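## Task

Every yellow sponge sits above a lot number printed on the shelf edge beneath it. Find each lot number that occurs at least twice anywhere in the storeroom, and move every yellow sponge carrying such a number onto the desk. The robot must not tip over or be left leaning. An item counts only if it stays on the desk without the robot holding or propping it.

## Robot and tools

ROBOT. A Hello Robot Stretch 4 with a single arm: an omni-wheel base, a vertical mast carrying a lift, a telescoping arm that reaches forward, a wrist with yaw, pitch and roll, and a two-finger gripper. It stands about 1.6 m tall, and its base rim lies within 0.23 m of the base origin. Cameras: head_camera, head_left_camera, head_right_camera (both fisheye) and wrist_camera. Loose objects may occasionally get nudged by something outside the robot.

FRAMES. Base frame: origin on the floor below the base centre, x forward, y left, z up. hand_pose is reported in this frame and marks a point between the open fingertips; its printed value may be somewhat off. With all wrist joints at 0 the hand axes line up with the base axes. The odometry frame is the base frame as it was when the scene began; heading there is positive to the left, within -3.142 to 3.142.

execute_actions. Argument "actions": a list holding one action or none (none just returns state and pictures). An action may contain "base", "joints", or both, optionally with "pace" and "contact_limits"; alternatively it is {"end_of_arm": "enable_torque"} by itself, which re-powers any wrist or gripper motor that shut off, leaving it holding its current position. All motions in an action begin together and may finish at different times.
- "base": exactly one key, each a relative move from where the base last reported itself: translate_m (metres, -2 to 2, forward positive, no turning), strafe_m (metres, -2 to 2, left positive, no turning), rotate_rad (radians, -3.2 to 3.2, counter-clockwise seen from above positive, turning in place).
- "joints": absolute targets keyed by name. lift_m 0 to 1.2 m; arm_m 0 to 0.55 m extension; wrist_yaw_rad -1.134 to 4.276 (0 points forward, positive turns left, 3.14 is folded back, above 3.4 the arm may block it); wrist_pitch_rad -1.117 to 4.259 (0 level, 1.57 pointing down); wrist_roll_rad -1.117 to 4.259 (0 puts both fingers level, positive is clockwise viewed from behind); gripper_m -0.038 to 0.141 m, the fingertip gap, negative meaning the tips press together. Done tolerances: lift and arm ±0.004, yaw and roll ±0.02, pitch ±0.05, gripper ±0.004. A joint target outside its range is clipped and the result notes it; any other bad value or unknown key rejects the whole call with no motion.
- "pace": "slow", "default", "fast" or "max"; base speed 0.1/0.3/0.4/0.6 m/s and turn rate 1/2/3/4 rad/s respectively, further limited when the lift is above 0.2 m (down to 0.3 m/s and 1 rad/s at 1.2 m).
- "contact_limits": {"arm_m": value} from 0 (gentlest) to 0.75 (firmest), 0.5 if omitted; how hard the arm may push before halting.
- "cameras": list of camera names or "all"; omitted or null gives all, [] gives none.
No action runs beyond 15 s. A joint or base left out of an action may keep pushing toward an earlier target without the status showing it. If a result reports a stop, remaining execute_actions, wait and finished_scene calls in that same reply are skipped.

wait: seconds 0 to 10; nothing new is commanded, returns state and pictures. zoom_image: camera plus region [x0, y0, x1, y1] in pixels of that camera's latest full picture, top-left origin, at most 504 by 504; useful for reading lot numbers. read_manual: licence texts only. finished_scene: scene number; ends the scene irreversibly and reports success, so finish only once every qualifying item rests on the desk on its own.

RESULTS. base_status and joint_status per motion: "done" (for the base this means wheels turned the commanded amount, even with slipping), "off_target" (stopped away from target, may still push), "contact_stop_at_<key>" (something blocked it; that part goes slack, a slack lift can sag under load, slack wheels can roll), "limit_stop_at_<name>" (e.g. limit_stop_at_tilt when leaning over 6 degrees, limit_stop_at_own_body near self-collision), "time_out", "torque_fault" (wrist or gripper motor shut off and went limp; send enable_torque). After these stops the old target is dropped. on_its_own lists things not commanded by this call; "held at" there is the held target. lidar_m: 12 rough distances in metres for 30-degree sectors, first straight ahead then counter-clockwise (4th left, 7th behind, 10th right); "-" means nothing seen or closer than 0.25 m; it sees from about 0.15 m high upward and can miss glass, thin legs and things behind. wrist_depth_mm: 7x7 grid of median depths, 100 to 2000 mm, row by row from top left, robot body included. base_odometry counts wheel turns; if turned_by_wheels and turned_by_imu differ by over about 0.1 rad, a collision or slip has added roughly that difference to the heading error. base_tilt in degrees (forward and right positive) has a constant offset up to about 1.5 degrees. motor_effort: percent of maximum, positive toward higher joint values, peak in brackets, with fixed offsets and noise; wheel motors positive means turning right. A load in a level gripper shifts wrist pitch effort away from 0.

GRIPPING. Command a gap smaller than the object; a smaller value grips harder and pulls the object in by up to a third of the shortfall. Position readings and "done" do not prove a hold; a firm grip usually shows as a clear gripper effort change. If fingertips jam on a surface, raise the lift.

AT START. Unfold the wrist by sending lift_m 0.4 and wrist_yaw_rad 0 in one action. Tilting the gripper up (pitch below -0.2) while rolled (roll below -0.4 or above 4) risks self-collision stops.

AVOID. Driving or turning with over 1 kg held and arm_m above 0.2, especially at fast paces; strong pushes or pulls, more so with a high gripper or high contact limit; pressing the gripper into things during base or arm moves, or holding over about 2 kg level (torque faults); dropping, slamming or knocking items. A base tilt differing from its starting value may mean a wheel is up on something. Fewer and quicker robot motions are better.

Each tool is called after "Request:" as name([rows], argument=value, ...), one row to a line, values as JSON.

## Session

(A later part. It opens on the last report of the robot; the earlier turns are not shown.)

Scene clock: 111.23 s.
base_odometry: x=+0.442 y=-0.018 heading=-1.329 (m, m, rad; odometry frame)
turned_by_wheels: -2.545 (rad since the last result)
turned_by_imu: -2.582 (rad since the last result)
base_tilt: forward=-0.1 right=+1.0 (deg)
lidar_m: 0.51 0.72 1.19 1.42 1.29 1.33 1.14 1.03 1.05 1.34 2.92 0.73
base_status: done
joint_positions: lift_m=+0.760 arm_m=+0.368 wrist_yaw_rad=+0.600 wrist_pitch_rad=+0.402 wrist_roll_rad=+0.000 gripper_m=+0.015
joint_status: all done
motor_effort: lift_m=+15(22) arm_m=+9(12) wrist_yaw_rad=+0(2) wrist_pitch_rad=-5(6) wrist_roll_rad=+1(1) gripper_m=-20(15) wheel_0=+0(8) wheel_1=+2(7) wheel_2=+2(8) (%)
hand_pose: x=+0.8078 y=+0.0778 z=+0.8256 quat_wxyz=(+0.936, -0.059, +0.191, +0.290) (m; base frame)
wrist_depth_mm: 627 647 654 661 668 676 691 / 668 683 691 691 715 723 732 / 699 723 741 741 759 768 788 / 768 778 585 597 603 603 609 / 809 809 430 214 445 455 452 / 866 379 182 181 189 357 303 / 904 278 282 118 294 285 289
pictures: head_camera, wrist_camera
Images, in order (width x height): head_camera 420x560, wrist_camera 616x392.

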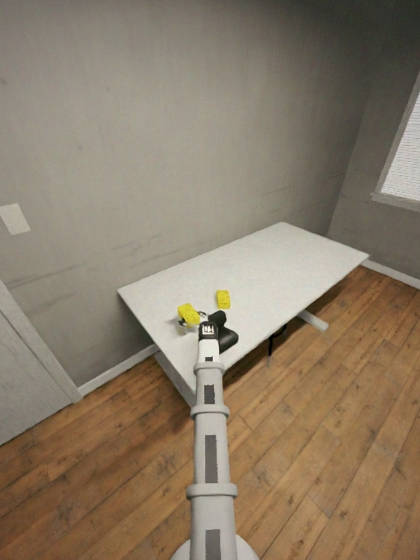

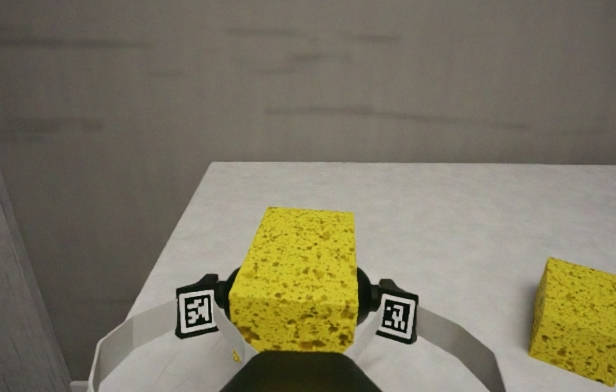

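Request:
execute_actions([
  {"joints":{"lift_m":0.688}},
], cameras=[])

Request:
execute_actions([
  {"joints":{"gripper_m":0.11}},
], cameras=[])

Request:
execute_actions([
  {"joints":{"lift_m":0.76},"pace":"fast"},
], cameras=["wrist_camera"])

Request:
execute_actions([
  {"base":{"rotate_rad":-1.1},"joints":{"lift_m":0.8,"arm_m":0.01,"wrist_yaw_rad":0,"wrist_pitch_rad":0},"pace":"fast"},
], cameras=["head_left_camera"])

Request:
execute_actions([
  {"base":{"translate_m":2.0},"joints":{"lift_m":0.5},"pace":"max"},
], cameras=["head_right_camera"])

Scene clock: 120.23 s.
base_odometry: x=+0.442 y=-0.018 heading=-1.329 (m, m, rad; odometry frame)
turned_by_wheels: +0.000 (rad since the last result)
turned_by_imu: +0.000 (rad since the last result)
base_tilt: forward=+0.1 right=+1.0 (deg)
lidar_m: 0.54 0.74 1.17 1.43 1.30 1.31 1.16 1.03 1.06 1.31 2.91 0.72
base_status: not commanded
joint_positions: lift_m=+0.688 arm_m=+0.368 wrist_yaw_rad=+0.600 wrist_pitch_rad=+0.402 wrist_roll_rad=+0.000 gripper_m=+0.015
joint_status: all done
motor_effort: lift_m=+15(14) arm_m=+9(9) wrist_yaw_rad=-1(1) wrist_pitch_rad=-5(4) wrist_roll_rad=+1(0) gripper_m=-17(18) wheel_0=+0(0) wheel_1=+2(2) wheel_2=+2(2) (%)
hand_pose: x=+0.8078 y=+0.0778 z=+0.7536 quat_wxyz=(+0.936, -0.059, +0.191, +0.290) (m; base frame)
wrist_depth_mm: 647 647 654 661 668 683 691 / 668 683 699 707 715 732 723 / 715 715 627 627 634 654 676 / 768 759 410 413 424 427 433 / 809 306 307 216 315 319 300 / 854 241 181 180 189 251 252 / 207 195 198 118 207 200 211
pictures: none
No camera images: the call's "cameras" was empty. Leave "cameras" out to get every camera's image.

Scene clock: 122.00 s.
base_odometry: x=+0.442 y=-0.018 heading=-1.329 (m, m, rad; odometry frame)
turned_by_wheels: +0.000 (rad since the last result)
turned_by_imu: +0.000 (rad since the last result)
base_tilt: forward=-0.2 right=+0.9 (deg)
lidar_m: 0.53 0.73 1.19 1.45 1.29 1.32 1.14 1.03 1.06 1.33 2.92 0.73
base_status: not commanded
joint_positions: lift_m=+0.688 arm_m=+0.368 wrist_yaw_rad=+0.600 wrist_pitch_rad=+0.402 wrist_roll_rad=+0.000 gripper_m=+0.110
joint_status: all done
motor_effort: lift_m=+15(15) arm_m=+9(9) wrist_yaw_rad=-2(0) wrist_pitch_rad=-5(6) wrist_roll_rad=+3(1) gripper_m=-1(20) wheel_0=+0(1) wheel_1=+2(2) wheel_2=+2(2) (%)
hand_pose: x=+0.8078 y=+0.0778 z=+0.7536 quat_wxyz=(+0.936, -0.059, +0.191, +0.290) (m; base frame)
wrist_depth_mm: 640 640 654 661 661 683 683 / 683 691 699 699 715 723 732 / 715 723 621 621 634 654 676 / 750 750 410 413 421 427 436 / 831 304 306 229 314 314 298 / 854 233 198 195 202 251 252 / 206 201 204 123 207 200 211
pictures: none
No camera images: the call's "cameras" was empty. Leave "cameras" out to get every camera's image.

Scene clock: 123.03 s.
base_odometry: x=+0.442 y=-0.018 heading=-1.329 (m, m, rad; odometry frame)
turned_by_wheels: +0.000 (rad since the last result)
turned_by_imu: +0.000 (rad since the last result)
base_tilt: forward=-0.1 right=+1.0 (deg)
lidar_m: 0.52 0.73 1.18 1.43 1.29 1.33 1.14 1.03 1.05 1.33 2.90 0.74
base_status: not commanded
joint_positions: lift_m=+0.760 arm_m=+0.368 wrist_yaw_rad=+0.600 wrist_pitch_rad=+0.402 wrist_roll_rad=+0.000 gripper_m=+0.110
joint_status: all done
motor_effort: lift_m=+21(19) arm_m=+9(9) wrist_yaw_rad=-1(1) wrist_pitch_rad=-6(4) wrist_roll_rad=+1(0) gripper_m=+1(1) wheel_0=+0(0) wheel_1=+2(1) wheel_2=+2(2) (%)
hand_pose: x=+0.8078 y=+0.0778 z=+0.8251 quat_wxyz=(+0.936, -0.059, +0.191, +0.290) (m; base frame)
wrist_depth_mm: 640 640 647 668 668 683 691 / 676 683 691 699 723 732 723 / 723 723 732 741 759 768 768 / 750 778 585 585 591 603 609 / 798 809 439 442 449 449 452 / 854 379 324 287 201 357 304 / 931 289 291 123 294 285 289
pictures: wrist_camera
Images, in order (width x height): wrist_camera 616x392.

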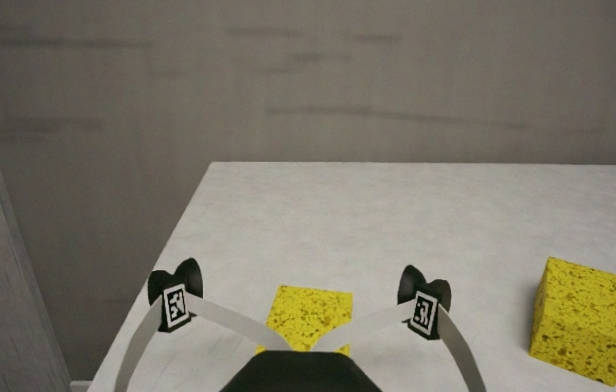

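Scene clock: 124.87 s.
base_odometry: x=+0.442 y=-0.018 heading=-2.429 (m, m, rad; odometry frame)
turned_by_wheels: -1.100 (rad since the last result)
turned_by_imu: -1.116 (rad since the last result)
base_tilt: forward=+0.0 right=+1.0 (deg)
lidar_m: 2.94 0.78 0.53 0.63 1.18 1.46 1.29 1.30 1.18 1.04 1.04 1.27
base_status: done
joint_positions: lift_m=+0.800 arm_m=+0.012 wrist_yaw_rad=+0.000 wrist_pitch_rad=+0.002 wrist_roll_rad=+0.000 gripper_m=+0.110
joint_status: all done
motor_effort: lift_m=+20(22) arm_m=-10(10) wrist_yaw_rad=+1(10) wrist_pitch_rad=-6(8) wrist_roll_rad=+0(1) gripper_m=+0(1) wheel_0=+2(8) wheel_1=+1(7) wheel_2=+1(11) (%)
hand_pose: x=+0.4711 y=-0.0876 z=+0.9774 quat_wxyz=(+1.000, +0.000, +0.001, +0.000) (m; base frame)
wrist_depth_mm: - - - - - 1430 1060 / - - - - - 1366 1042 / - - - - - 1366 1060 / - - - - - 1397 1060 / - - - - - 1397 1060 / - - - - 202 1308 1060 / - - - 123 - 1205 1042
pictures: head_left_camera
Images, in order (width x height): head_left_camera 420x672.

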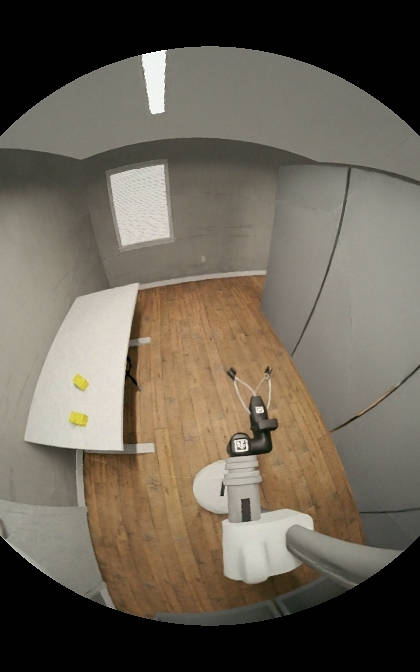

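Scene clock: 131.10 s.
base_odometry: x=-1.071 y=-1.327 heading=-2.428 (m, m, rad; odometry frame)
turned_by_wheels: +0.000 (rad since the last result)
turned_by_imu: -0.009 (rad since the last result)
base_tilt: forward=+0.0 right=+0.9 (deg)
lidar_m: 0.99 1.00 1.16 1.60 0.84 1.01 3.62 1.22 0.72 0.64 1.85 1.13
base_status: done
joint_positions: lift_m=+0.500 arm_m=+0.012 wrist_yaw_rad=+0.000 wrist_pitch_rad=+0.002 wrist_roll_rad=+0.000 gripper_m=+0.110
joint_status: all done
motor_effort: lift_m=+15(18) arm_m=-9(10) wrist_yaw_rad=-1(1) wrist_pitch_rad=-5(5) wrist_roll_rad=+1(1) gripper_m=-1(0) wheel_0=+2(7) wheel_1=+1(8) wheel_2=+2(12) (%)
hand_pose: x=+0.4710 y=-0.0875 z=+0.6778 quat_wxyz=(+1.000, +0.000, +0.001, +0.000) (m; base frame)
wrist_depth_mm: 691 723 759 809 854 891 946 / 707 741 759 788 854 891 960 / 699 750 778 820 842 917 960 / 707 732 759 798 854 904 946 / 707 741 759 809 854 917 960 / 707 723 759 809 200 904 946 / 715 741 768 123 866 931 960
pictures: head_right_camera
Images, in order (width x height): head_right_camera 420x672.

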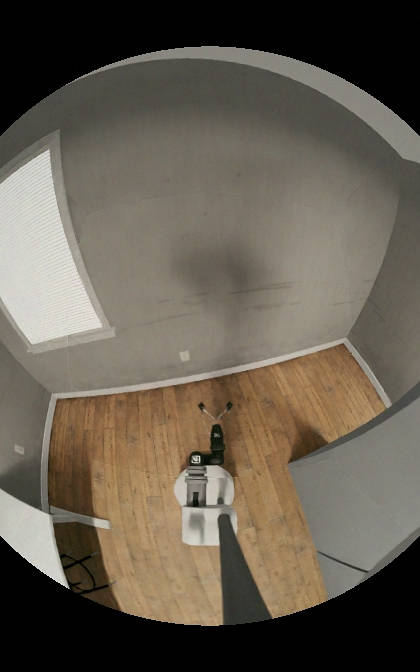

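Request:
execute_actions([
  {"base":{"translate_m":0.35},"pace":"fast"},
], cameras=[])

Request:
execute_actions([
  {"base":{"rotate_rad":-1.3},"pace":"fast"},
], cameras=[])

Request:
execute_actions([
  {"base":{"translate_m":1.3},"joints":{"wrist_yaw_rad":-1.1},"pace":"max"},
], cameras=["head_right_camera","wrist_camera"])

Scene clock: 139.73 s.
base_odometry: x=-1.335 y=-1.556 heading=-2.428 (m, m, rad; odometry frame)
turned_by_wheels: +0.000 (rad since the last result)
turned_by_imu: -0.001 (rad since the last result)
base_tilt: forward=-0.2 right=+0.8 (deg)
lidar_m: 0.65 0.66 0.77 1.42 1.04 1.12 2.15 1.08 0.67 0.76 1.20 0.74
base_status: done
joint_positions: lift_m=+0.500 arm_m=+0.012 wrist_yaw_rad=+0.000 wrist_pitch_rad=+0.002 wrist_roll_rad=+0.000 gripper_m=+0.110
joint_status: not commanded
motor_effort: lift_m=+15(15) arm_m=-9(9) wrist_yaw_rad=+1(1) wrist_pitch_rad=-5(6) wrist_roll_rad=+2(0) gripper_m=-1(1) wheel_0=-1(7) wheel_1=+1(5) wheel_2=+1(12) (%)
hand_pose: x=+0.4710 y=-0.0875 z=+0.6778 quat_wxyz=(+1.000, +0.000, +0.001, +0.000) (m; base frame)
wrist_depth_mm: 397 415 439 462 484 512 539 / 402 418 442 462 488 517 544 / 399 418 439 462 484 517 544 / 402 421 442 459 488 517 544 / 404 421 445 466 488 521 549 / 404 418 439 469 200 525 554 / 404 421 445 123 496 521 554
pictures: none
No camera images: the call's "cameras" was empty. Leave "cameras" out to get every camera's image.

Scene clock: 141.33 s.
base_odometry: x=-1.335 y=-1.556 heading=+2.555 (m, m, rad; odometry frame)
turned_by_wheels: -1.300 (rad since the last result)
turned_by_imu: -1.319 (rad since the last result)
base_tilt: forward=-0.2 right=+1.0 (deg)
lidar_m: 2.05 0.88 0.66 0.65 0.70 0.99 1.59 1.04 1.34 1.89 0.77 0.68
base_status: done
joint_positions: lift_m=+0.500 arm_m=+0.012 wrist_yaw_rad=+0.000 wrist_pitch_rad=+0.002 wrist_roll_rad=+0.000 gripper_m=+0.110
joint_status: not commanded
motor_effort: lift_m=+15(15) arm_m=-10(9) wrist_yaw_rad=-1(2) wrist_pitch_rad=-5(4) wrist_roll_rad=+1(0) gripper_m=-3(1) wheel_0=+2(8) wheel_1=+2(12) wheel_2=+0(9) (%)
hand_pose: x=+0.4711 y=-0.0874 z=+0.6778 quat_wxyz=(+1.000, +0.000, +0.001, +0.000) (m; base frame)
wrist_depth_mm: 946 1366 1863 1808 1756 647 442 / 976 1366 1808 1808 1756 654 433 / 976 1397 1808 1756 1756 647 436 / 960 1366 1863 1756 1756 647 433 / 1008 1430 1756 1756 1808 640 430 / 976 1229 1808 1756 201 585 421 / 976 1308 1537 123 1576 549 433
pictures: none
No camera images: the call's "cameras" was empty. Leave "cameras" out to get every camera's image.

Scene clock: 145.37 s.
base_odometry: x=-2.418 y=-0.837 heading=+2.556 (m, m, rad; odometry frame)
turned_by_wheels: +0.000 (rad since the last result)
turned_by_imu: -0.006 (rad since the last result)
base_tilt: forward=-0.1 right=+1.0 (deg)
lidar_m: 0.73 0.79 0.59 0.56 0.64 0.90 2.61 0.54 0.45 1.14 1.02 0.76
base_status: done
joint_positions: lift_m=+0.500 arm_m=+0.012 wrist_yaw_rad=-1.100 wrist_pitch_rad=+0.002 wrist_roll_rad=+0.000 gripper_m=+0.110
joint_status: all done
motor_effort: lift_m=+16(15) arm_m=-9(9) wrist_yaw_rad=-5(7) wrist_pitch_rad=-5(7) wrist_roll_rad=+0(1) gripper_m=+2(2) wheel_0=+0(8) wheel_1=+2(11) wheel_2=+2(15) (%)
hand_pose: x=+0.2356 y=-0.2967 z=+0.6778 quat_wxyz=(+0.853, +0.001, +0.001, -0.523) (m; base frame)
wrist_depth_mm: 559 683 878 1205 - - - / 564 691 891 1255 - - - / 564 691 891 1255 - - - / 580 699 904 1281 - - - / 574 691 904 1255 - - - / 580 654 831 1281 201 - - / 574 683 866 123 1537 1499 1661
pictures: head_right_camera, wrist_camera
Images, in order (width x height): head_right_camera 420x672, wrist_camera 616x392.

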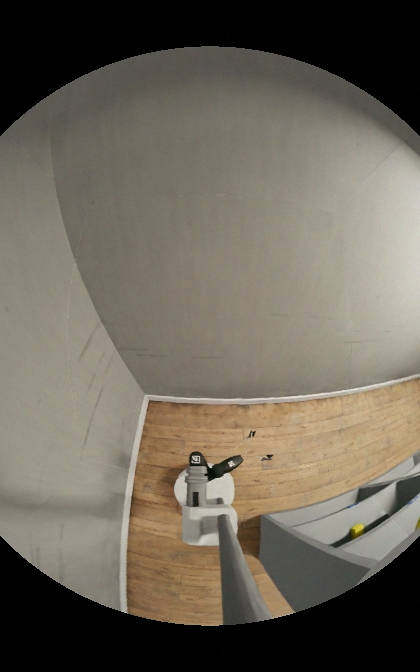

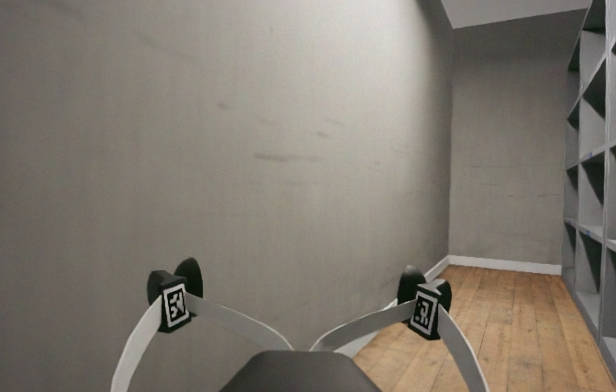

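Request:
execute_actions([
  {"base":{"translate_m":0.36},"pace":"fast"},
], cameras=[])

Request:
execute_actions([
  {"base":{"rotate_rad":-1.58},"joints":{"lift_m":0.55,"wrist_yaw_rad":-0.7},"pace":"fast"},
], cameras=["head_right_camera","wrist_camera","head_camera"])

Scene clock: 151.67 s.
base_odometry: x=-2.718 y=-0.638 heading=+2.556 (m, m, rad; odometry frame)
turned_by_wheels: +0.000 (rad since the last result)
turned_by_imu: -0.001 (rad since the last result)
base_tilt: forward=-0.2 right=+1.0 (deg)
lidar_m: 0.39 0.41 0.57 0.54 0.61 0.86 2.99 0.73 0.89 1.33 0.55 0.41
base_status: done
joint_positions: lift_m=+0.500 arm_m=+0.012 wrist_yaw_rad=-1.100 wrist_pitch_rad=+0.002 wrist_roll_rad=+0.000 gripper_m=+0.110
joint_status: not commanded
motor_effort: lift_m=+15(15) arm_m=-9(9) wrist_yaw_rad=-3(2) wrist_pitch_rad=-5(6) wrist_roll_rad=+2(1) gripper_m=+1(2) wheel_0=-1(8) wheel_1=+0(5) wheel_2=+2(13) (%)
hand_pose: x=+0.2356 y=-0.2967 z=+0.6778 quat_wxyz=(+0.853, +0.001, +0.001, -0.523) (m; base frame)
wrist_depth_mm: 246 298 387 544 931 - - / 247 300 389 544 917 - - / 248 304 389 554 917 - - / 247 303 394 559 931 - - / 250 304 394 559 946 - - / 250 286 366 564 200 - - / 250 296 379 123 991 1430 1618
pictures: none
No camera images: the call's "cameras" was empty. Leave "cameras" out to get every camera's image.

Scene clock: 153.40 s.
base_odometry: x=-2.718 y=-0.638 heading=+0.976 (m, m, rad; odometry frame)
turned_by_wheels: -1.580 (rad since the last result)
turned_by_imu: -1.603 (rad since the last result)
base_tilt: forward=-0.2 right=+0.9 (deg)
lidar_m: 1.39 0.54 0.41 0.38 0.42 0.57 0.56 0.60 0.84 2.63 0.72 0.87
base_status: done
joint_positions: lift_m=+0.550 arm_m=+0.012 wrist_yaw_rad=-0.700 wrist_pitch_rad=+0.002 wrist_roll_rad=+0.000 gripper_m=+0.110
joint_status: all done
motor_effort: lift_m=+20(20) arm_m=-9(9) wrist_yaw_rad=-1(5) wrist_pitch_rad=-5(4) wrist_roll_rad=+3(1) gripper_m=-3(0) wheel_0=+0(8) wheel_1=+1(10) wheel_2=+0(9) (%)
hand_pose: x=+0.3468 y=-0.2527 z=+0.7274 quat_wxyz=(+0.939, +0.000, +0.001, -0.343) (m; base frame)
wrist_depth_mm: - - 1255 1336 1205 549 732 / - - 1255 1308 691 544 732 / - - 1229 1308 1118 549 732 / - - 1229 1397 1118 554 750 / - - 1229 1308 1138 559 750 / - 1983 946 854 200 535 768 / 1661 1537 1255 123 878 544 759
pictures: head_camera, head_right_camera, wrist_camera
Images, in order (width x height): head_camera 420x560, head_right_camera 420x672, wrist_camera 616x392.

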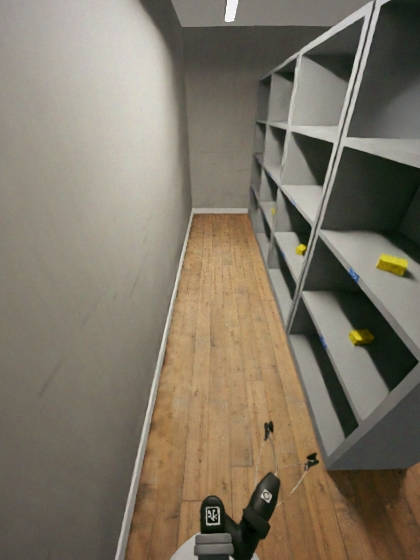

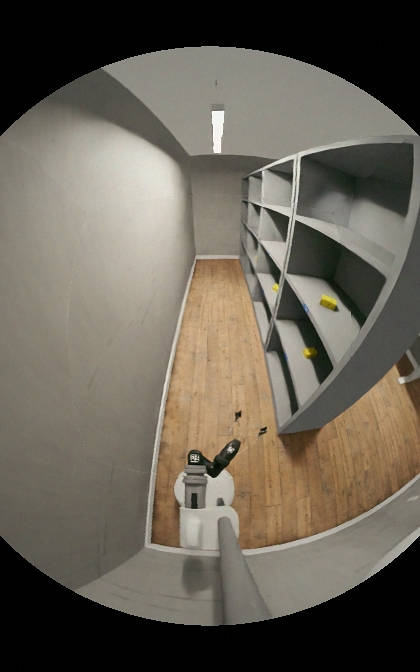

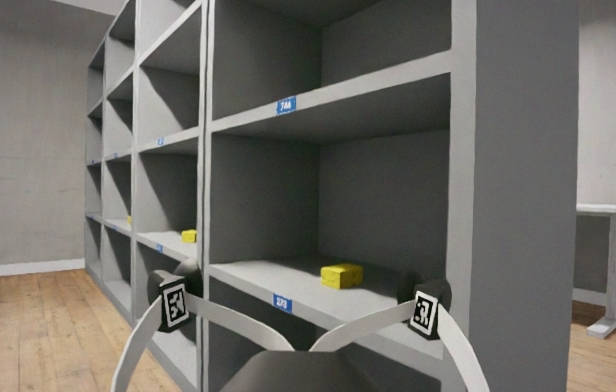

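Request:
zoom_image(camera="wrist_camera", region=[230,80,340,330])

Request:
execute_actions([
  {"base":{"translate_m":0.95},"joints":{"wrist_yaw_rad":-0.95},"pace":"max"},
], cameras=["head_right_camera","wrist_camera"])

Request:
execute_actions([
  {"base":{"translate_m":0.9},"pace":"max"},
], cameras=["head_right_camera","wrist_camera"])

Region (230, 80, 340, 330) of wrist_camera's 616x392 image, scaled by 2.016; it fills the left 222 columns of this view, and the rest is white.

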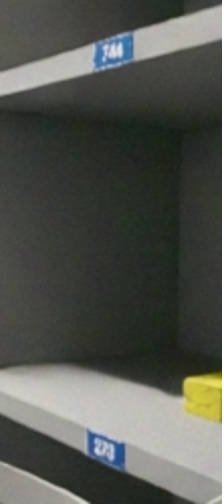

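Scene clock: 160.83 s.
base_odometry: x=-2.186 y=+0.149 heading=+0.976 (m, m, rad; odometry frame)
turned_by_wheels: +0.000 (rad since the last result)
turned_by_imu: -0.004 (rad since the last result)
base_tilt: forward=+0.0 right=+0.9 (deg)
lidar_m: 1.25 0.50 0.37 0.35 0.38 0.55 1.51 1.59 0.63 0.59 0.63 0.93
base_status: done
joint_positions: lift_m=+0.550 arm_m=+0.012 wrist_yaw_rad=-0.950 wrist_pitch_rad=+0.002 wrist_roll_rad=+0.000 gripper_m=+0.110
joint_status: all done
motor_effort: lift_m=+21(20) arm_m=-9(9) wrist_yaw_rad=-3(8) wrist_pitch_rad=-4(4) wrist_roll_rad=-1(0) gripper_m=-2(1) wheel_0=+1(8) wheel_1=+0(11) wheel_2=+0(12) (%)
hand_pose: x=+0.2793 y=-0.2855 z=+0.7274 quat_wxyz=(+0.889, +0.000, +0.001, -0.457) (m; base frame)
wrist_depth_mm: 1661 1182 1366 1229 597 732 452 / 1708 1182 1336 778 603 591 569 / 1708 1160 1308 1205 597 854 798 / 1708 1205 1397 1229 597 866 809 / 1708 1160 1336 1205 591 866 809 / 1863 1138 768 798 201 788 778 / 1499 1205 1366 123 585 525 554
pictures: head_right_camera, wrist_camera
Images, in order (width x height): head_right_camera 420x672, wrist_camera 616x392.

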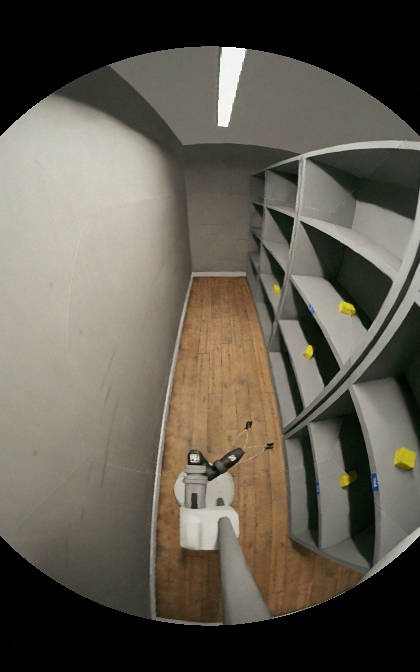

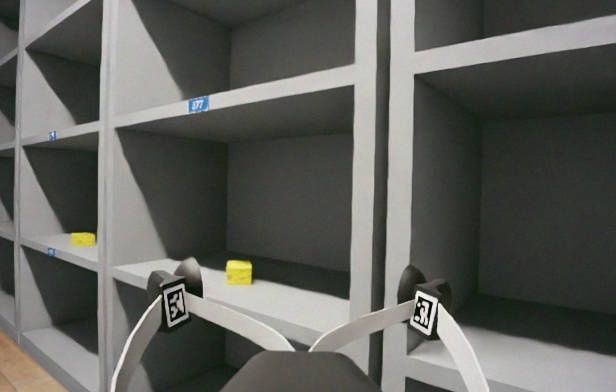

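Scene clock: 164.13 s.
base_odometry: x=-1.682 y=+0.894 heading=+0.976 (m, m, rad; odometry frame)
turned_by_wheels: +0.000 (rad since the last result)
turned_by_imu: -0.004 (rad since the last result)
base_tilt: forward=-0.2 right=+1.0 (deg)
lidar_m: 1.17 0.47 0.33 0.31 0.33 0.50 1.58 0.89 0.67 0.63 0.68 0.95
base_status: done
joint_positions: lift_m=+0.550 arm_m=+0.012 wrist_yaw_rad=-0.950 wrist_pitch_rad=+0.002 wrist_roll_rad=+0.000 gripper_m=+0.110
joint_status: not commanded
motor_effort: lift_m=+21(20) arm_m=-9(9) wrist_yaw_rad=-2(2) wrist_pitch_rad=-6(5) wrist_roll_rad=+1(0) gripper_m=+0(0) wheel_0=+1(7) wheel_1=+1(6) wheel_2=+0(14) (%)
hand_pose: x=+0.2793 y=-0.2855 z=+0.7274 quat_wxyz=(+0.889, +0.000, +0.001, -0.457) (m; base frame)
wrist_depth_mm: 1708 1229 1366 1229 647 891 647 / 1808 1229 1366 798 621 597 569 / 1756 1205 1366 1205 647 904 831 / 1808 1229 1430 1281 661 917 854 / 1808 1182 1397 1229 654 931 842 / 1808 1205 788 788 201 798 798 / 1499 1255 1366 123 621 535 549
pictures: head_right_camera, wrist_camera
Images, in order (width x height): head_right_camera 420x672, wrist_camera 616x392.

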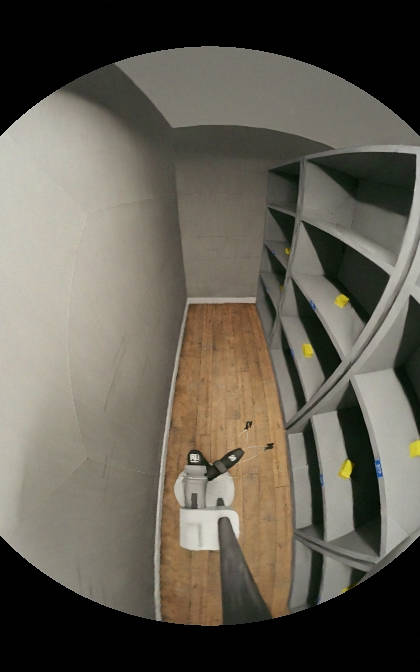

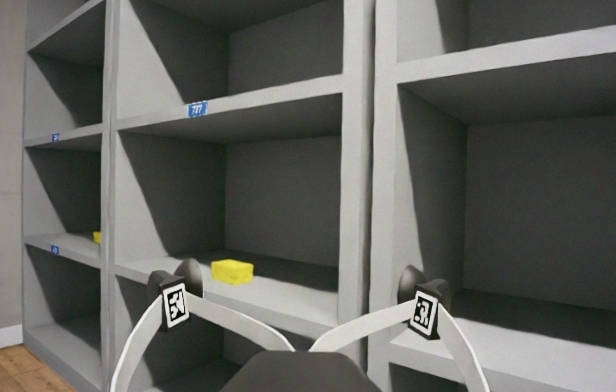

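Request:
execute_actions([
  {"base":{"rotate_rad":-3.14},"joints":{"wrist_yaw_rad":1.0,"lift_m":0.5,"gripper_m":0.0},"pace":"fast"},
], cameras=["wrist_camera"])

Request:
execute_actions([
  {"base":{"translate_m":-0.55},"joints":{"wrist_yaw_rad":1.57},"pace":"max"},
], cameras=["wrist_camera"])

Scene clock: 176.63 s.
base_odometry: x=-1.682 y=+0.894 heading=-2.164 (m, m, rad; odometry frame)
turned_by_wheels: -3.140 (rad since the last result)
turned_by_imu: -3.186 (rad since the last result)
base_tilt: forward=-0.1 right=+1.0 (deg)
lidar_m: 1.49 0.92 0.68 0.63 0.69 0.97 1.22 0.46 0.33 0.29 0.34 0.48
base_status: done
joint_positions: lift_m=+0.500 arm_m=+0.012 wrist_yaw_rad=+0.999 wrist_pitch_rad=+0.002 wrist_roll_rad=+0.000 gripper_m=+0.000
joint_status: all done
motor_effort: lift_m=+16(22) arm_m=-9(9) wrist_yaw_rad=+1(8) wrist_pitch_rad=-5(5) wrist_roll_rad=+1(2) gripper_m=-6(4) wheel_0=-1(8) wheel_1=+0(9) wheel_2=+0(10) (%)
hand_pose: x=+0.4120 y=+0.1954 z=+0.6777 quat_wxyz=(+0.878, -0.001, +0.001, +0.479) (m; base frame)
wrist_depth_mm: 549 603 668 1255 1397 1229 1863 / 809 788 668 891 991 1182 1808 / 891 946 661 1255 1308 1229 1863 / 891 931 676 1255 1366 1205 1808 / 904 917 691 1160 1255 1182 1863 / 591 661 185 194 1308 1229 1808 / 891 946 676 661 1229 1182 1618
pictures: wrist_camera
Images, in order (width x height): wrist_camera 616x392.

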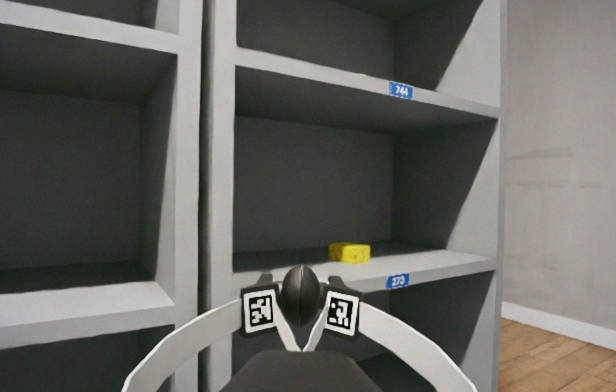

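Scene clock: 179.20 s.
base_odometry: x=-1.374 y=+1.350 heading=-2.164 (m, m, rad; odometry frame)
turned_by_wheels: +0.000 (rad since the last result)
turned_by_imu: +0.003 (rad since the last result)
base_tilt: forward=-0.1 right=+1.1 (deg)
lidar_m: 1.44 0.92 0.70 0.66 0.69 0.98 1.13 0.43 0.31 0.29 0.31 0.47
base_status: done
joint_positions: lift_m=+0.500 arm_m=+0.012 wrist_yaw_rad=+1.570 wrist_pitch_rad=+0.002 wrist_roll_rad=+0.000 gripper_m=+0.000
joint_status: all done
motor_effort: lift_m=+16(16) arm_m=-9(9) wrist_yaw_rad=+1(4) wrist_pitch_rad=-6(5) wrist_roll_rad=+1(1) gripper_m=-2(6) wheel_0=-1(8) wheel_1=+0(11) wheel_2=-2(15) (%)
hand_pose: x=+0.2703 y=+0.2884 z=+0.6777 quat_wxyz=(+0.708, -0.001, +0.001, +0.707) (m; base frame)
wrist_depth_mm: 842 1042 603 1025 1042 1025 976 / 778 798 609 798 759 759 723 / 1060 1078 603 1060 1042 1042 1025 / 1078 1078 609 1060 1060 1060 1042 / 1078 1078 615 1025 1060 1060 991 / 661 676 185 194 634 640 634 / 1078 1060 621 591 1042 1042 1060
pictures: wrist_camera
Images, in order (width x height): wrist_camera 616x392.

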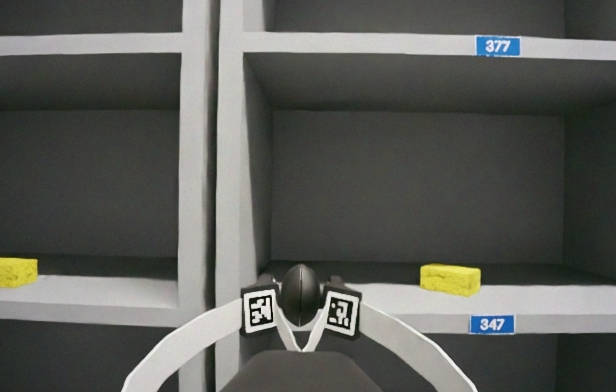

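Request:
execute_actions([
  {"base":{"rotate_rad":-0.045},"pace":"fast"},
], cameras=[])

Request:
execute_actions([
  {"base":{"translate_m":-0.95},"joints":{"wrist_yaw_rad":1.75},"pace":"max"},
], cameras=["wrist_camera"])

Scene clock: 185.00 s.
base_odometry: x=-1.374 y=+1.350 heading=-2.209 (m, m, rad; odometry frame)
turned_by_wheels: -0.045 (rad since the last result)
turned_by_imu: -0.045 (rad since the last result)
base_tilt: forward=-0.2 right=+1.0 (deg)
lidar_m: 1.21 0.98 0.70 0.67 0.69 0.96 1.36 0.44 0.31 0.29 0.32 0.43
base_status: done
joint_positions: lift_m=+0.500 arm_m=+0.012 wrist_yaw_rad=+1.570 wrist_pitch_rad=+0.002 wrist_roll_rad=+0.000 gripper_m=+0.000
joint_status: not commanded
motor_effort: lift_m=+16(16) arm_m=-9(9) wrist_yaw_rad=+0(0) wrist_pitch_rad=-6(5) wrist_roll_rad=+1(0) gripper_m=-4(5) wheel_0=+2(4) wheel_1=+0(4) wheel_2=+2(6) (%)
hand_pose: x=+0.2702 y=+0.2884 z=+0.6777 quat_wxyz=(+0.707, -0.001, +0.001, +0.707) (m; base frame)
wrist_depth_mm: 831 621 621 1042 1078 1078 931 / 798 788 654 778 768 759 732 / 1060 1042 676 1078 1060 1060 991 / 1042 1025 683 1060 1078 1078 991 / 1042 1060 691 1060 1060 1098 931 / 647 661 184 194 647 715 699 / 1042 1060 621 597 1060 1098 991
pictures: none
No camera images: the call's "cameras" was empty. Leave "cameras" out to get every camera's image.

Scene clock: 188.33 s.
base_odometry: x=-0.808 y=+2.113 heading=-2.209 (m, m, rad; odometry frame)
turned_by_wheels: +0.000 (rad since the last result)
turned_by_imu: +0.004 (rad since the last result)
base_tilt: forward=+0.0 right=+1.0 (deg)
lidar_m: 1.25 0.94 0.70 0.65 0.70 0.85 0.80 0.46 0.33 0.30 0.33 0.47
base_status: done
joint_positions: lift_m=+0.500 arm_m=+0.012 wrist_yaw_rad=+1.750 wrist_pitch_rad=+0.002 wrist_roll_rad=+0.000 gripper_m=+0.000
joint_status: all done
motor_effort: lift_m=+17(16) arm_m=-9(9) wrist_yaw_rad=+1(9) wrist_pitch_rad=-4(5) wrist_roll_rad=+1(3) gripper_m=-5(4) wheel_0=-1(8) wheel_1=+1(9) wheel_2=-1(14) (%)
hand_pose: x=+0.2172 y=+0.2994 z=+0.6777 quat_wxyz=(+0.641, -0.001, +0.001, +0.767) (m; base frame)
wrist_depth_mm: 1138 1118 1078 615 591 569 554 / 798 798 723 627 778 759 732 / 1205 1118 1078 640 1025 976 917 / 1182 1118 1098 640 991 976 946 / 1098 1098 1008 654 1008 976 960 / 741 741 184 194 640 640 615 / 1182 1138 1078 357 1025 960 946
pictures: wrist_camera
Images, in order (width x height): wrist_camera 616x392.

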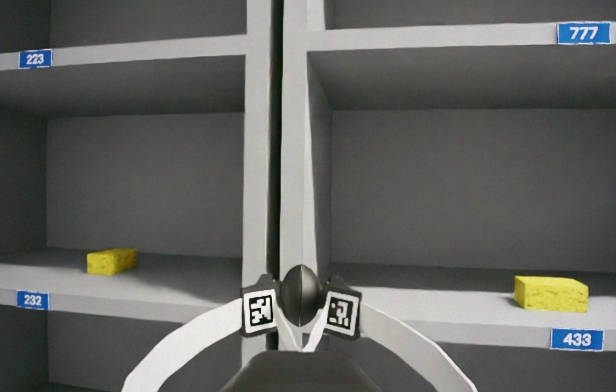

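Request:
execute_actions([
  {"base":{"rotate_rad":1.9},"joints":{"wrist_yaw_rad":0.3,"lift_m":1.04,"gripper_m":0.14,"wrist_pitch_rad":0.4},"pace":"fast"},
], cameras=["wrist_camera","head_camera"])

Scene clock: 194.37 s.
base_odometry: x=-0.808 y=+2.113 heading=-0.309 (m, m, rad; odometry frame)
turned_by_wheels: +1.900 (rad since the last result)
turned_by_imu: +1.928 (rad since the last result)
base_tilt: forward=-0.1 right=+1.0 (deg)
lidar_m: 0.65 0.79 0.82 0.61 0.35 0.31 0.33 0.37 0.75 1.20 0.74 0.65
base_status: done
joint_positions: lift_m=+1.040 arm_m=+0.012 wrist_yaw_rad=+0.301 wrist_pitch_rad=+0.402 wrist_roll_rad=+0.000 gripper_m=+0.140
joint_status: all done
motor_effort: lift_m=+21(25) arm_m=-9(9) wrist_yaw_rad=-2(9) wrist_pitch_rad=-4(5) wrist_roll_rad=+1(2) gripper_m=-2(5) wheel_0=+0(8) wheel_1=-1(9) wheel_2=+0(10) (%)
hand_pose: x=+0.4620 y=-0.0049 z=+1.1051 quat_wxyz=(+0.969, -0.030, +0.197, +0.147) (m; base frame)
wrist_depth_mm: 661 741 891 946 831 723 647 / 676 768 946 991 866 741 661 / 707 788 917 946 866 768 707 / 723 831 683 621 627 634 647 / 759 878 1098 1182 492 473 477 / 778 205 991 1042 960 392 387 / 809 1025 917 122 854 866 615
pictures: head_camera, wrist_camera
Images, in order (width x height): head_camera 420x560, wrist_camera 616x392.

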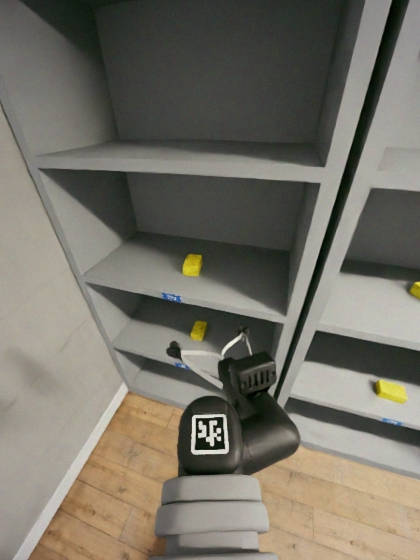

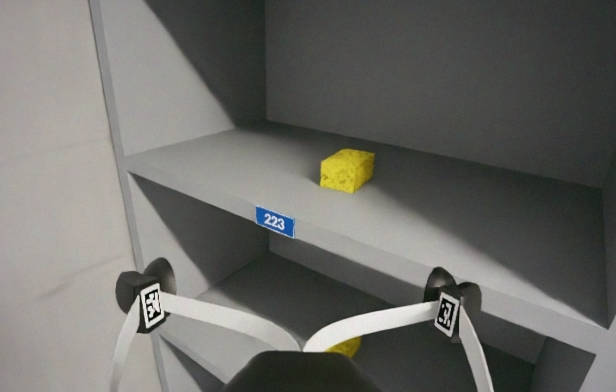

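Request:
execute_actions([
  {"base":{"strafe_m":0.175},"joints":{"wrist_yaw_rad":-0.1,"lift_m":1.02,"arm_m":0.4},"pace":"fast"},
], cameras=["wrist_camera"])

Scene clock: 201.47 s.
base_odometry: x=-0.755 y=+2.280 heading=-0.309 (m, m, rad; odometry frame)
turned_by_wheels: +0.000 (rad since the last result)
turned_by_imu: +0.000 (rad since the last result)
base_tilt: forward=-0.2 right=+0.9 (deg)
lidar_m: 0.71 0.74 0.64 0.51 0.30 0.26 0.27 0.32 0.63 1.32 0.79 0.70
base_status: done
joint_positions: lift_m=+1.020 arm_m=+0.398 wrist_yaw_rad=-0.100 wrist_pitch_rad=+0.402 wrist_roll_rad=+0.000 gripper_m=+0.140
joint_status: all done
motor_effort: lift_m=+15(16) arm_m=+9(9) wrist_yaw_rad=+0(7) wrist_pitch_rad=-3(5) wrist_roll_rad=+1(0) gripper_m=+0(2) wheel_0=-1(10) wheel_1=+1(11) wheel_2=+0(0) (%)
hand_pose: x=+0.8247 y=-0.1134 z=+1.0856 quat_wxyz=(+0.979, +0.010, +0.199, -0.049) (m; base frame)
wrist_depth_mm: 535 569 535 512 488 466 445 / 549 597 574 539 521 488 473 / 559 647 609 574 544 517 500 / 535 549 559 559 559 544 517 / 407 410 418 343 430 433 436 / 325 206 312 291 315 317 345 / 276 274 281 122 283 282 287
pictures: wrist_camera
Images, in order (width x height): wrist_camera 616x392.

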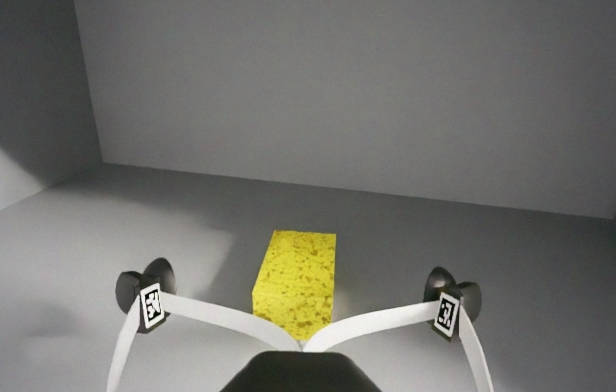

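Request:
execute_actions([
  {"base":{"translate_m":0.078},"joints":{"lift_m":0.957,"gripper_m":0.125}},
], cameras=["wrist_camera"])

Request:
execute_actions([
  {"joints":{"gripper_m":0.015}},
], cameras=[])

Request:
execute_actions([
  {"joints":{"lift_m":0.98},"pace":"fast"},
], cameras=["wrist_camera"])

Request:
execute_actions([
  {"base":{"translate_m":0.06},"joints":{"arm_m":0.005},"pace":"fast"},
], cameras=[])

Request:
execute_actions([
  {"base":{"rotate_rad":-1.87},"joints":{"wrist_yaw_rad":0,"lift_m":0.3},"pace":"fast"},
], cameras=["head_camera"])

Scene clock: 212.77 s.
base_odometry: x=-0.680 y=+2.256 heading=-0.309 (m, m, rad; odometry frame)
turned_by_wheels: +0.000 (rad since the last result)
turned_by_imu: +0.000 (rad since the last result)
base_tilt: forward=-0.1 right=+0.9 (deg)
lidar_m: 0.63 0.71 0.62 0.63 0.39 0.34 0.35 0.41 0.78 1.17 0.72 0.63
base_status: done
joint_positions: lift_m=+0.957 arm_m=+0.398 wrist_yaw_rad=-0.100 wrist_pitch_rad=+0.402 wrist_roll_rad=+0.000 gripper_m=+0.125
joint_status: all done
motor_effort: lift_m=+15(10) arm_m=+9(10) wrist_yaw_rad=-2(2) wrist_pitch_rad=-4(3) wrist_roll_rad=+1(1) gripper_m=-1(0) wheel_0=+1(7) wheel_1=+3(4) wheel_2=-2(10) (%)
hand_pose: x=+0.8247 y=-0.1134 z=+1.0227 quat_wxyz=(+0.979, +0.010, +0.199, -0.049) (m; base frame)
wrist_depth_mm: 500 492 466 442 421 404 389 / 517 512 496 469 445 421 407 / 521 544 521 496 469 442 427 / 394 399 404 413 413 424 430 / 294 300 306 226 309 315 317 / 236 221 195 193 200 239 251 / 200 199 203 125 205 206 210
pictures: wrist_camera
Images, in order (width x height): wrist_camera 616x392.

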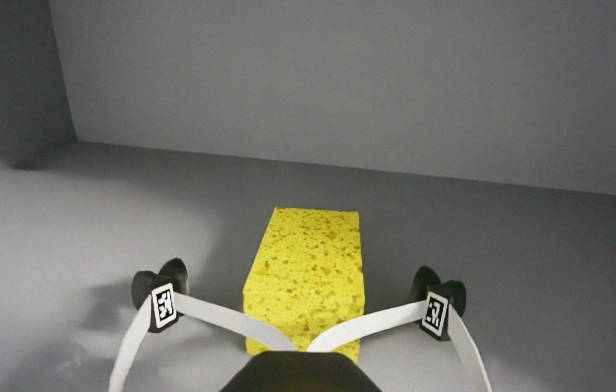

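Scene clock: 214.77 s.
base_odometry: x=-0.680 y=+2.256 heading=-0.309 (m, m, rad; odometry frame)
turned_by_wheels: +0.000 (rad since the last result)
turned_by_imu: +0.000 (rad since the last result)
base_tilt: forward=-0.1 right=+1.0 (deg)
lidar_m: 0.62 0.71 0.62 0.63 0.39 0.33 0.34 0.42 0.79 1.19 0.71 0.62
base_status: not commanded
joint_positions: lift_m=+0.957 arm_m=+0.398 wrist_yaw_rad=-0.100 wrist_pitch_rad=+0.402 wrist_roll_rad=+0.000 gripper_m=+0.015
joint_status: all done
motor_effort: lift_m=+14(14) arm_m=+9(10) wrist_yaw_rad=-2(3) wrist_pitch_rad=-4(5) wrist_roll_rad=+0(1) gripper_m=-18(19) wheel_0=+1(1) wheel_1=+3(3) wheel_2=-2(2) (%)
hand_pose: x=+0.8247 y=-0.1134 z=+1.0227 quat_wxyz=(+0.979, +0.010, +0.199, -0.049) (m; base frame)
wrist_depth_mm: 500 488 466 445 421 402 389 / 521 521 488 466 442 427 410 / 521 544 517 496 469 445 424 / 394 402 404 413 418 424 427 / 294 301 300 215 310 314 317 / 237 239 181 180 186 249 249 / 200 194 196 118 205 199 211
pictures: none
No camera images: the call's "cameras" was empty. Leave "cameras" out to get every camera's image.

Scene clock: 215.47 s.
base_odometry: x=-0.680 y=+2.256 heading=-0.309 (m, m, rad; odometry frame)
turned_by_wheels: +0.000 (rad since the last result)
turned_by_imu: +0.000 (rad since the last result)
base_tilt: forward=+0.0 right=+1.0 (deg)
lidar_m: 0.63 0.71 0.61 0.63 0.36 0.34 0.34 0.42 0.79 1.19 0.72 0.64
base_status: not commanded
joint_positions: lift_m=+0.980 arm_m=+0.398 wrist_yaw_rad=-0.100 wrist_pitch_rad=+0.402 wrist_roll_rad=+0.000 gripper_m=+0.015
joint_status: all done
motor_effort: lift_m=+21(24) arm_m=+9(10) wrist_yaw_rad=-1(4) wrist_pitch_rad=-5(7) wrist_roll_rad=+1(2) gripper_m=-18(18) wheel_0=+1(1) wheel_1=+3(3) wheel_2=-2(2) (%)
hand_pose: x=+0.8247 y=-0.1134 z=+1.0451 quat_wxyz=(+0.979, +0.010, +0.199, -0.049) (m; base frame)
wrist_depth_mm: 504 492 466 442 424 404 389 / 521 525 492 466 449 424 402 / 535 554 525 500 469 449 427 / 449 455 462 462 473 455 445 / 336 340 343 215 355 355 357 / 268 271 182 180 186 281 285 / 227 220 222 118 232 225 242
pictures: wrist_camera
Images, in order (width x height): wrist_camera 616x392.

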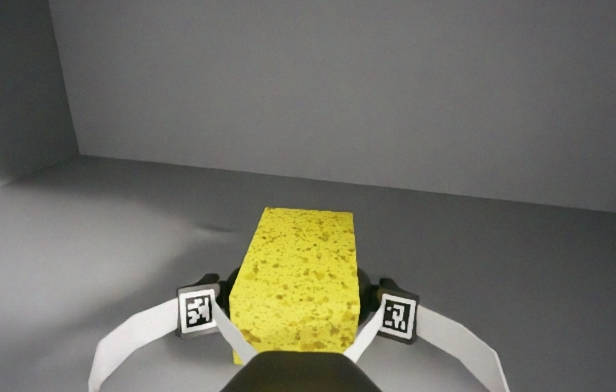

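Scene clock: 217.37 s.
base_odometry: x=-0.623 y=+2.238 heading=-0.309 (m, m, rad; odometry frame)
turned_by_wheels: +0.000 (rad since the last result)
turned_by_imu: +0.000 (rad since the last result)
base_tilt: forward=+0.0 right=+0.9 (deg)
lidar_m: 0.58 0.66 0.60 0.61 0.45 0.40 0.40 0.49 0.91 1.08 0.66 0.57
base_status: done
joint_positions: lift_m=+0.980 arm_m=+0.007 wrist_yaw_rad=-0.100 wrist_pitch_rad=+0.402 wrist_roll_rad=+0.000 gripper_m=+0.015
joint_status: all done
motor_effort: lift_m=+21(21) arm_m=-10(8) wrist_yaw_rad=+0(1) wrist_pitch_rad=-6(5) wrist_roll_rad=+1(2) gripper_m=-16(17) wheel_0=+2(7) wheel_1=+1(7) wheel_2=+1(10) (%)
hand_pose: x=+0.4330 y=-0.1135 z=+1.0451 quat_wxyz=(+0.979, +0.010, +0.200, -0.049) (m; base frame)
wrist_depth_mm: 621 798 768 732 699 668 574 / 634 831 831 778 741 707 559 / 615 683 683 699 715 732 539 / 480 455 462 473 480 488 455 / 676 866 421 215 379 366 362 / 683 831 181 180 186 759 466 / 699 741 750 118 788 627 466
pictures: none
No camera images: the call's "cameras" was empty. Leave "cameras" out to get every camera's image.

Scene clock: 220.17 s.
base_odometry: x=-0.623 y=+2.238 heading=-2.178 (m, m, rad; odometry frame)
turned_by_wheels: -1.870 (rad since the last result)
turned_by_imu: -1.897 (rad since the last result)
base_tilt: forward=-0.1 right=+1.0 (deg)
lidar_m: 1.71 0.83 0.61 0.58 0.62 0.64 0.60 0.57 0.41 0.37 0.39 0.58
base_status: done
joint_positions: lift_m=+0.300 arm_m=+0.007 wrist_yaw_rad=+0.000 wrist_pitch_rad=+0.402 wrist_roll_rad=+0.000 gripper_m=+0.015
joint_status: all done
motor_effort: lift_m=+16(20) arm_m=-9(9) wrist_yaw_rad=-1(5) wrist_pitch_rad=-5(5) wrist_roll_rad=+2(1) gripper_m=-17(18) wheel_0=+2(6) wheel_1=+1(4) wheel_2=+3(6) (%)
hand_pose: x=+0.4430 y=-0.0875 z=+0.3655 quat_wxyz=(+0.980, +0.000, +0.200, +0.000) (m; base frame)
wrist_depth_mm: 904 1618 - - 1537 732 488 / 946 1756 - - 1499 715 492 / 976 1576 1808 1863 1430 707 488 / 1008 1182 1205 1229 1138 707 484 / 866 891 917 216 946 707 484 / 707 715 181 180 186 647 484 / 597 585 585 118 609 564 473
pictures: head_camera
Images, in order (width x height): head_camera 420x560.

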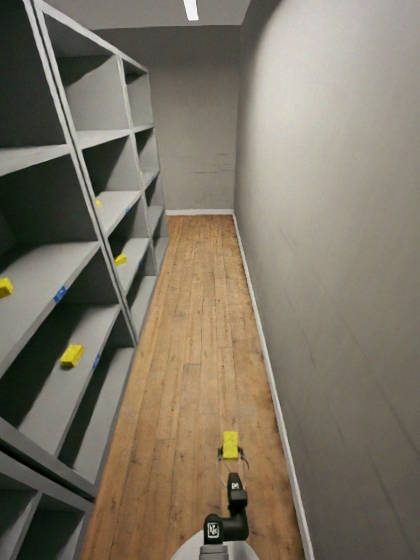

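Request:
execute_actions([
  {"base":{"translate_m":2.0},"joints":{"wrist_yaw_rad":1.0},"pace":"max"},
], cameras=["wrist_camera"])

Request:
execute_actions([
  {"base":{"translate_m":1.53},"pace":"max"},
], cameras=[])

Request:
execute_actions([
  {"base":{"rotate_rad":1.53},"joints":{"wrist_yaw_rad":0}},
], cameras=["head_camera"])

Scene clock: 230.30 s.
base_odometry: x=-1.765 y=+0.596 heading=-2.178 (m, m, rad; odometry frame)
turned_by_wheels: +0.000 (rad since the last result)
turned_by_imu: -0.008 (rad since the last result)
base_tilt: forward=-0.1 right=+0.9 (deg)
lidar_m: 1.80 0.78 0.58 0.53 0.59 0.82 1.69 0.61 0.45 0.41 0.44 0.64
base_status: done
joint_positions: lift_m=+0.300 arm_m=+0.007 wrist_yaw_rad=+1.000 wrist_pitch_rad=+0.402 wrist_roll_rad=+0.000 gripper_m=+0.015
joint_status: all done
motor_effort: lift_m=+16(16) arm_m=-9(9) wrist_yaw_rad=+0(7) wrist_pitch_rad=-5(6) wrist_roll_rad=+1(0) gripper_m=-17(18) wheel_0=+0(9) wheel_1=+1(6) wheel_2=+1(14) (%)
hand_pose: x=+0.3946 y=+0.1761 z=+0.3655 quat_wxyz=(+0.860, -0.096, +0.175, +0.470) (m; base frame)
wrist_depth_mm: 445 469 699 1008 917 842 1537 / 778 866 976 1118 1025 1756 1576 / 699 917 1042 1182 1060 1618 1576 / 525 946 1042 1042 1008 1160 1281 / 517 759 768 216 878 946 946 / 535 609 181 180 186 732 741 / 554 574 591 118 615 597 627
pictures: wrist_camera
Images, in order (width x height): wrist_camera 616x392.

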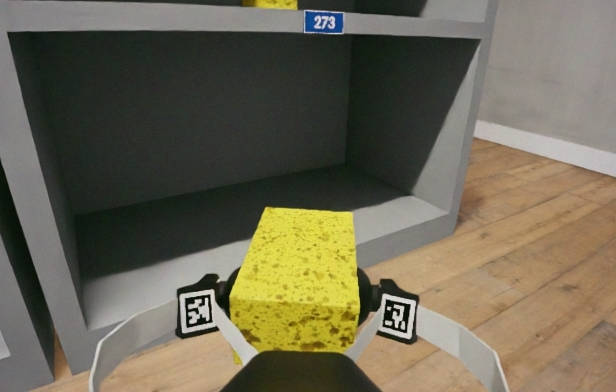

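Scene clock: 234.47 s.
base_odometry: x=-2.638 y=-0.661 heading=-2.178 (m, m, rad; odometry frame)
turned_by_wheels: +0.000 (rad since the last result)
turned_by_imu: -0.006 (rad since the last result)
base_tilt: forward=-0.1 right=+0.9 (deg)
lidar_m: 0.57 0.62 0.86 2.25 0.68 0.78 1.75 0.65 0.46 0.43 0.46 0.62
base_status: done
joint_positions: lift_m=+0.300 arm_m=+0.007 wrist_yaw_rad=+1.000 wrist_pitch_rad=+0.402 wrist_roll_rad=+0.000 gripper_m=+0.015
joint_status: not commanded
motor_effort: lift_m=+17(16) arm_m=-9(9) wrist_yaw_rad=+0(1) wrist_pitch_rad=-7(6) wrist_roll_rad=+1(3) gripper_m=-17(17) wheel_0=-1(8) wheel_1=+1(7) wheel_2=+3(16) (%)
hand_pose: x=+0.3946 y=+0.1761 z=+0.3654 quat_wxyz=(+0.860, -0.096, +0.175, +0.470) (m; base frame)
wrist_depth_mm: - 1661 820 544 404 325 277 / - - 891 574 427 332 282 / 1756 1618 960 597 442 343 293 / 1182 1229 1025 597 459 353 300 / 891 891 891 216 477 366 309 / 707 715 181 180 186 373 315 / 597 580 585 118 496 359 327
pictures: none
No camera images: the call's "cameras" was empty. Leave "cameras" out to get every camera's image.

Scene clock: 236.50 s.
base_odometry: x=-2.638 y=-0.661 heading=-0.648 (m, m, rad; odometry frame)
turned_by_wheels: +1.530 (rad since the last result)
turned_by_imu: +1.552 (rad since the last result)
base_tilt: forward=+0.0 right=+0.9 (deg)
lidar_m: 2.14 0.66 0.76 1.92 0.66 0.45 0.44 0.45 0.59 0.58 0.61 0.82
base_status: done
joint_positions: lift_m=+0.300 arm_m=+0.007 wrist_yaw_rad=+0.001 wrist_pitch_rad=+0.402 wrist_roll_rad=+0.000 gripper_m=+0.015
joint_status: all done
motor_effort: lift_m=+16(16) arm_m=-9(9) wrist_yaw_rad=-2(9) wrist_pitch_rad=-6(5) wrist_roll_rad=+3(1) gripper_m=-18(16) wheel_0=-1(7) wheel_1=-3(9) wheel_2=-2(10) (%)
hand_pose: x=+0.4431 y=-0.0873 z=+0.3654 quat_wxyz=(+0.980, +0.000, +0.200, +0.000) (m; base frame)
wrist_depth_mm: - - - - 1921 991 707 / - - - - 1808 991 715 / 1118 1808 1756 1808 1661 1008 715 / 741 1160 1205 1205 1255 991 715 / 768 891 904 215 931 891 699 / 691 715 181 180 186 741 676 / 591 580 591 118 603 591 621
pictures: head_camera
Images, in order (width x height): head_camera 420x560.

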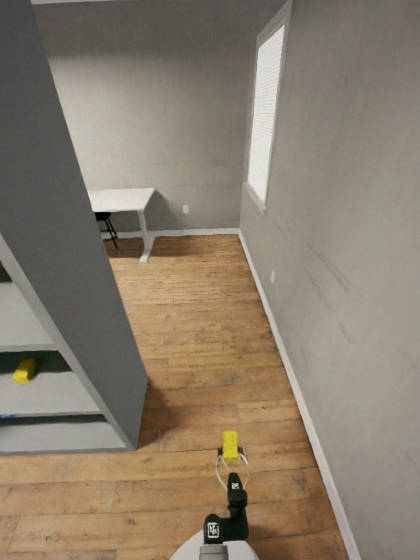

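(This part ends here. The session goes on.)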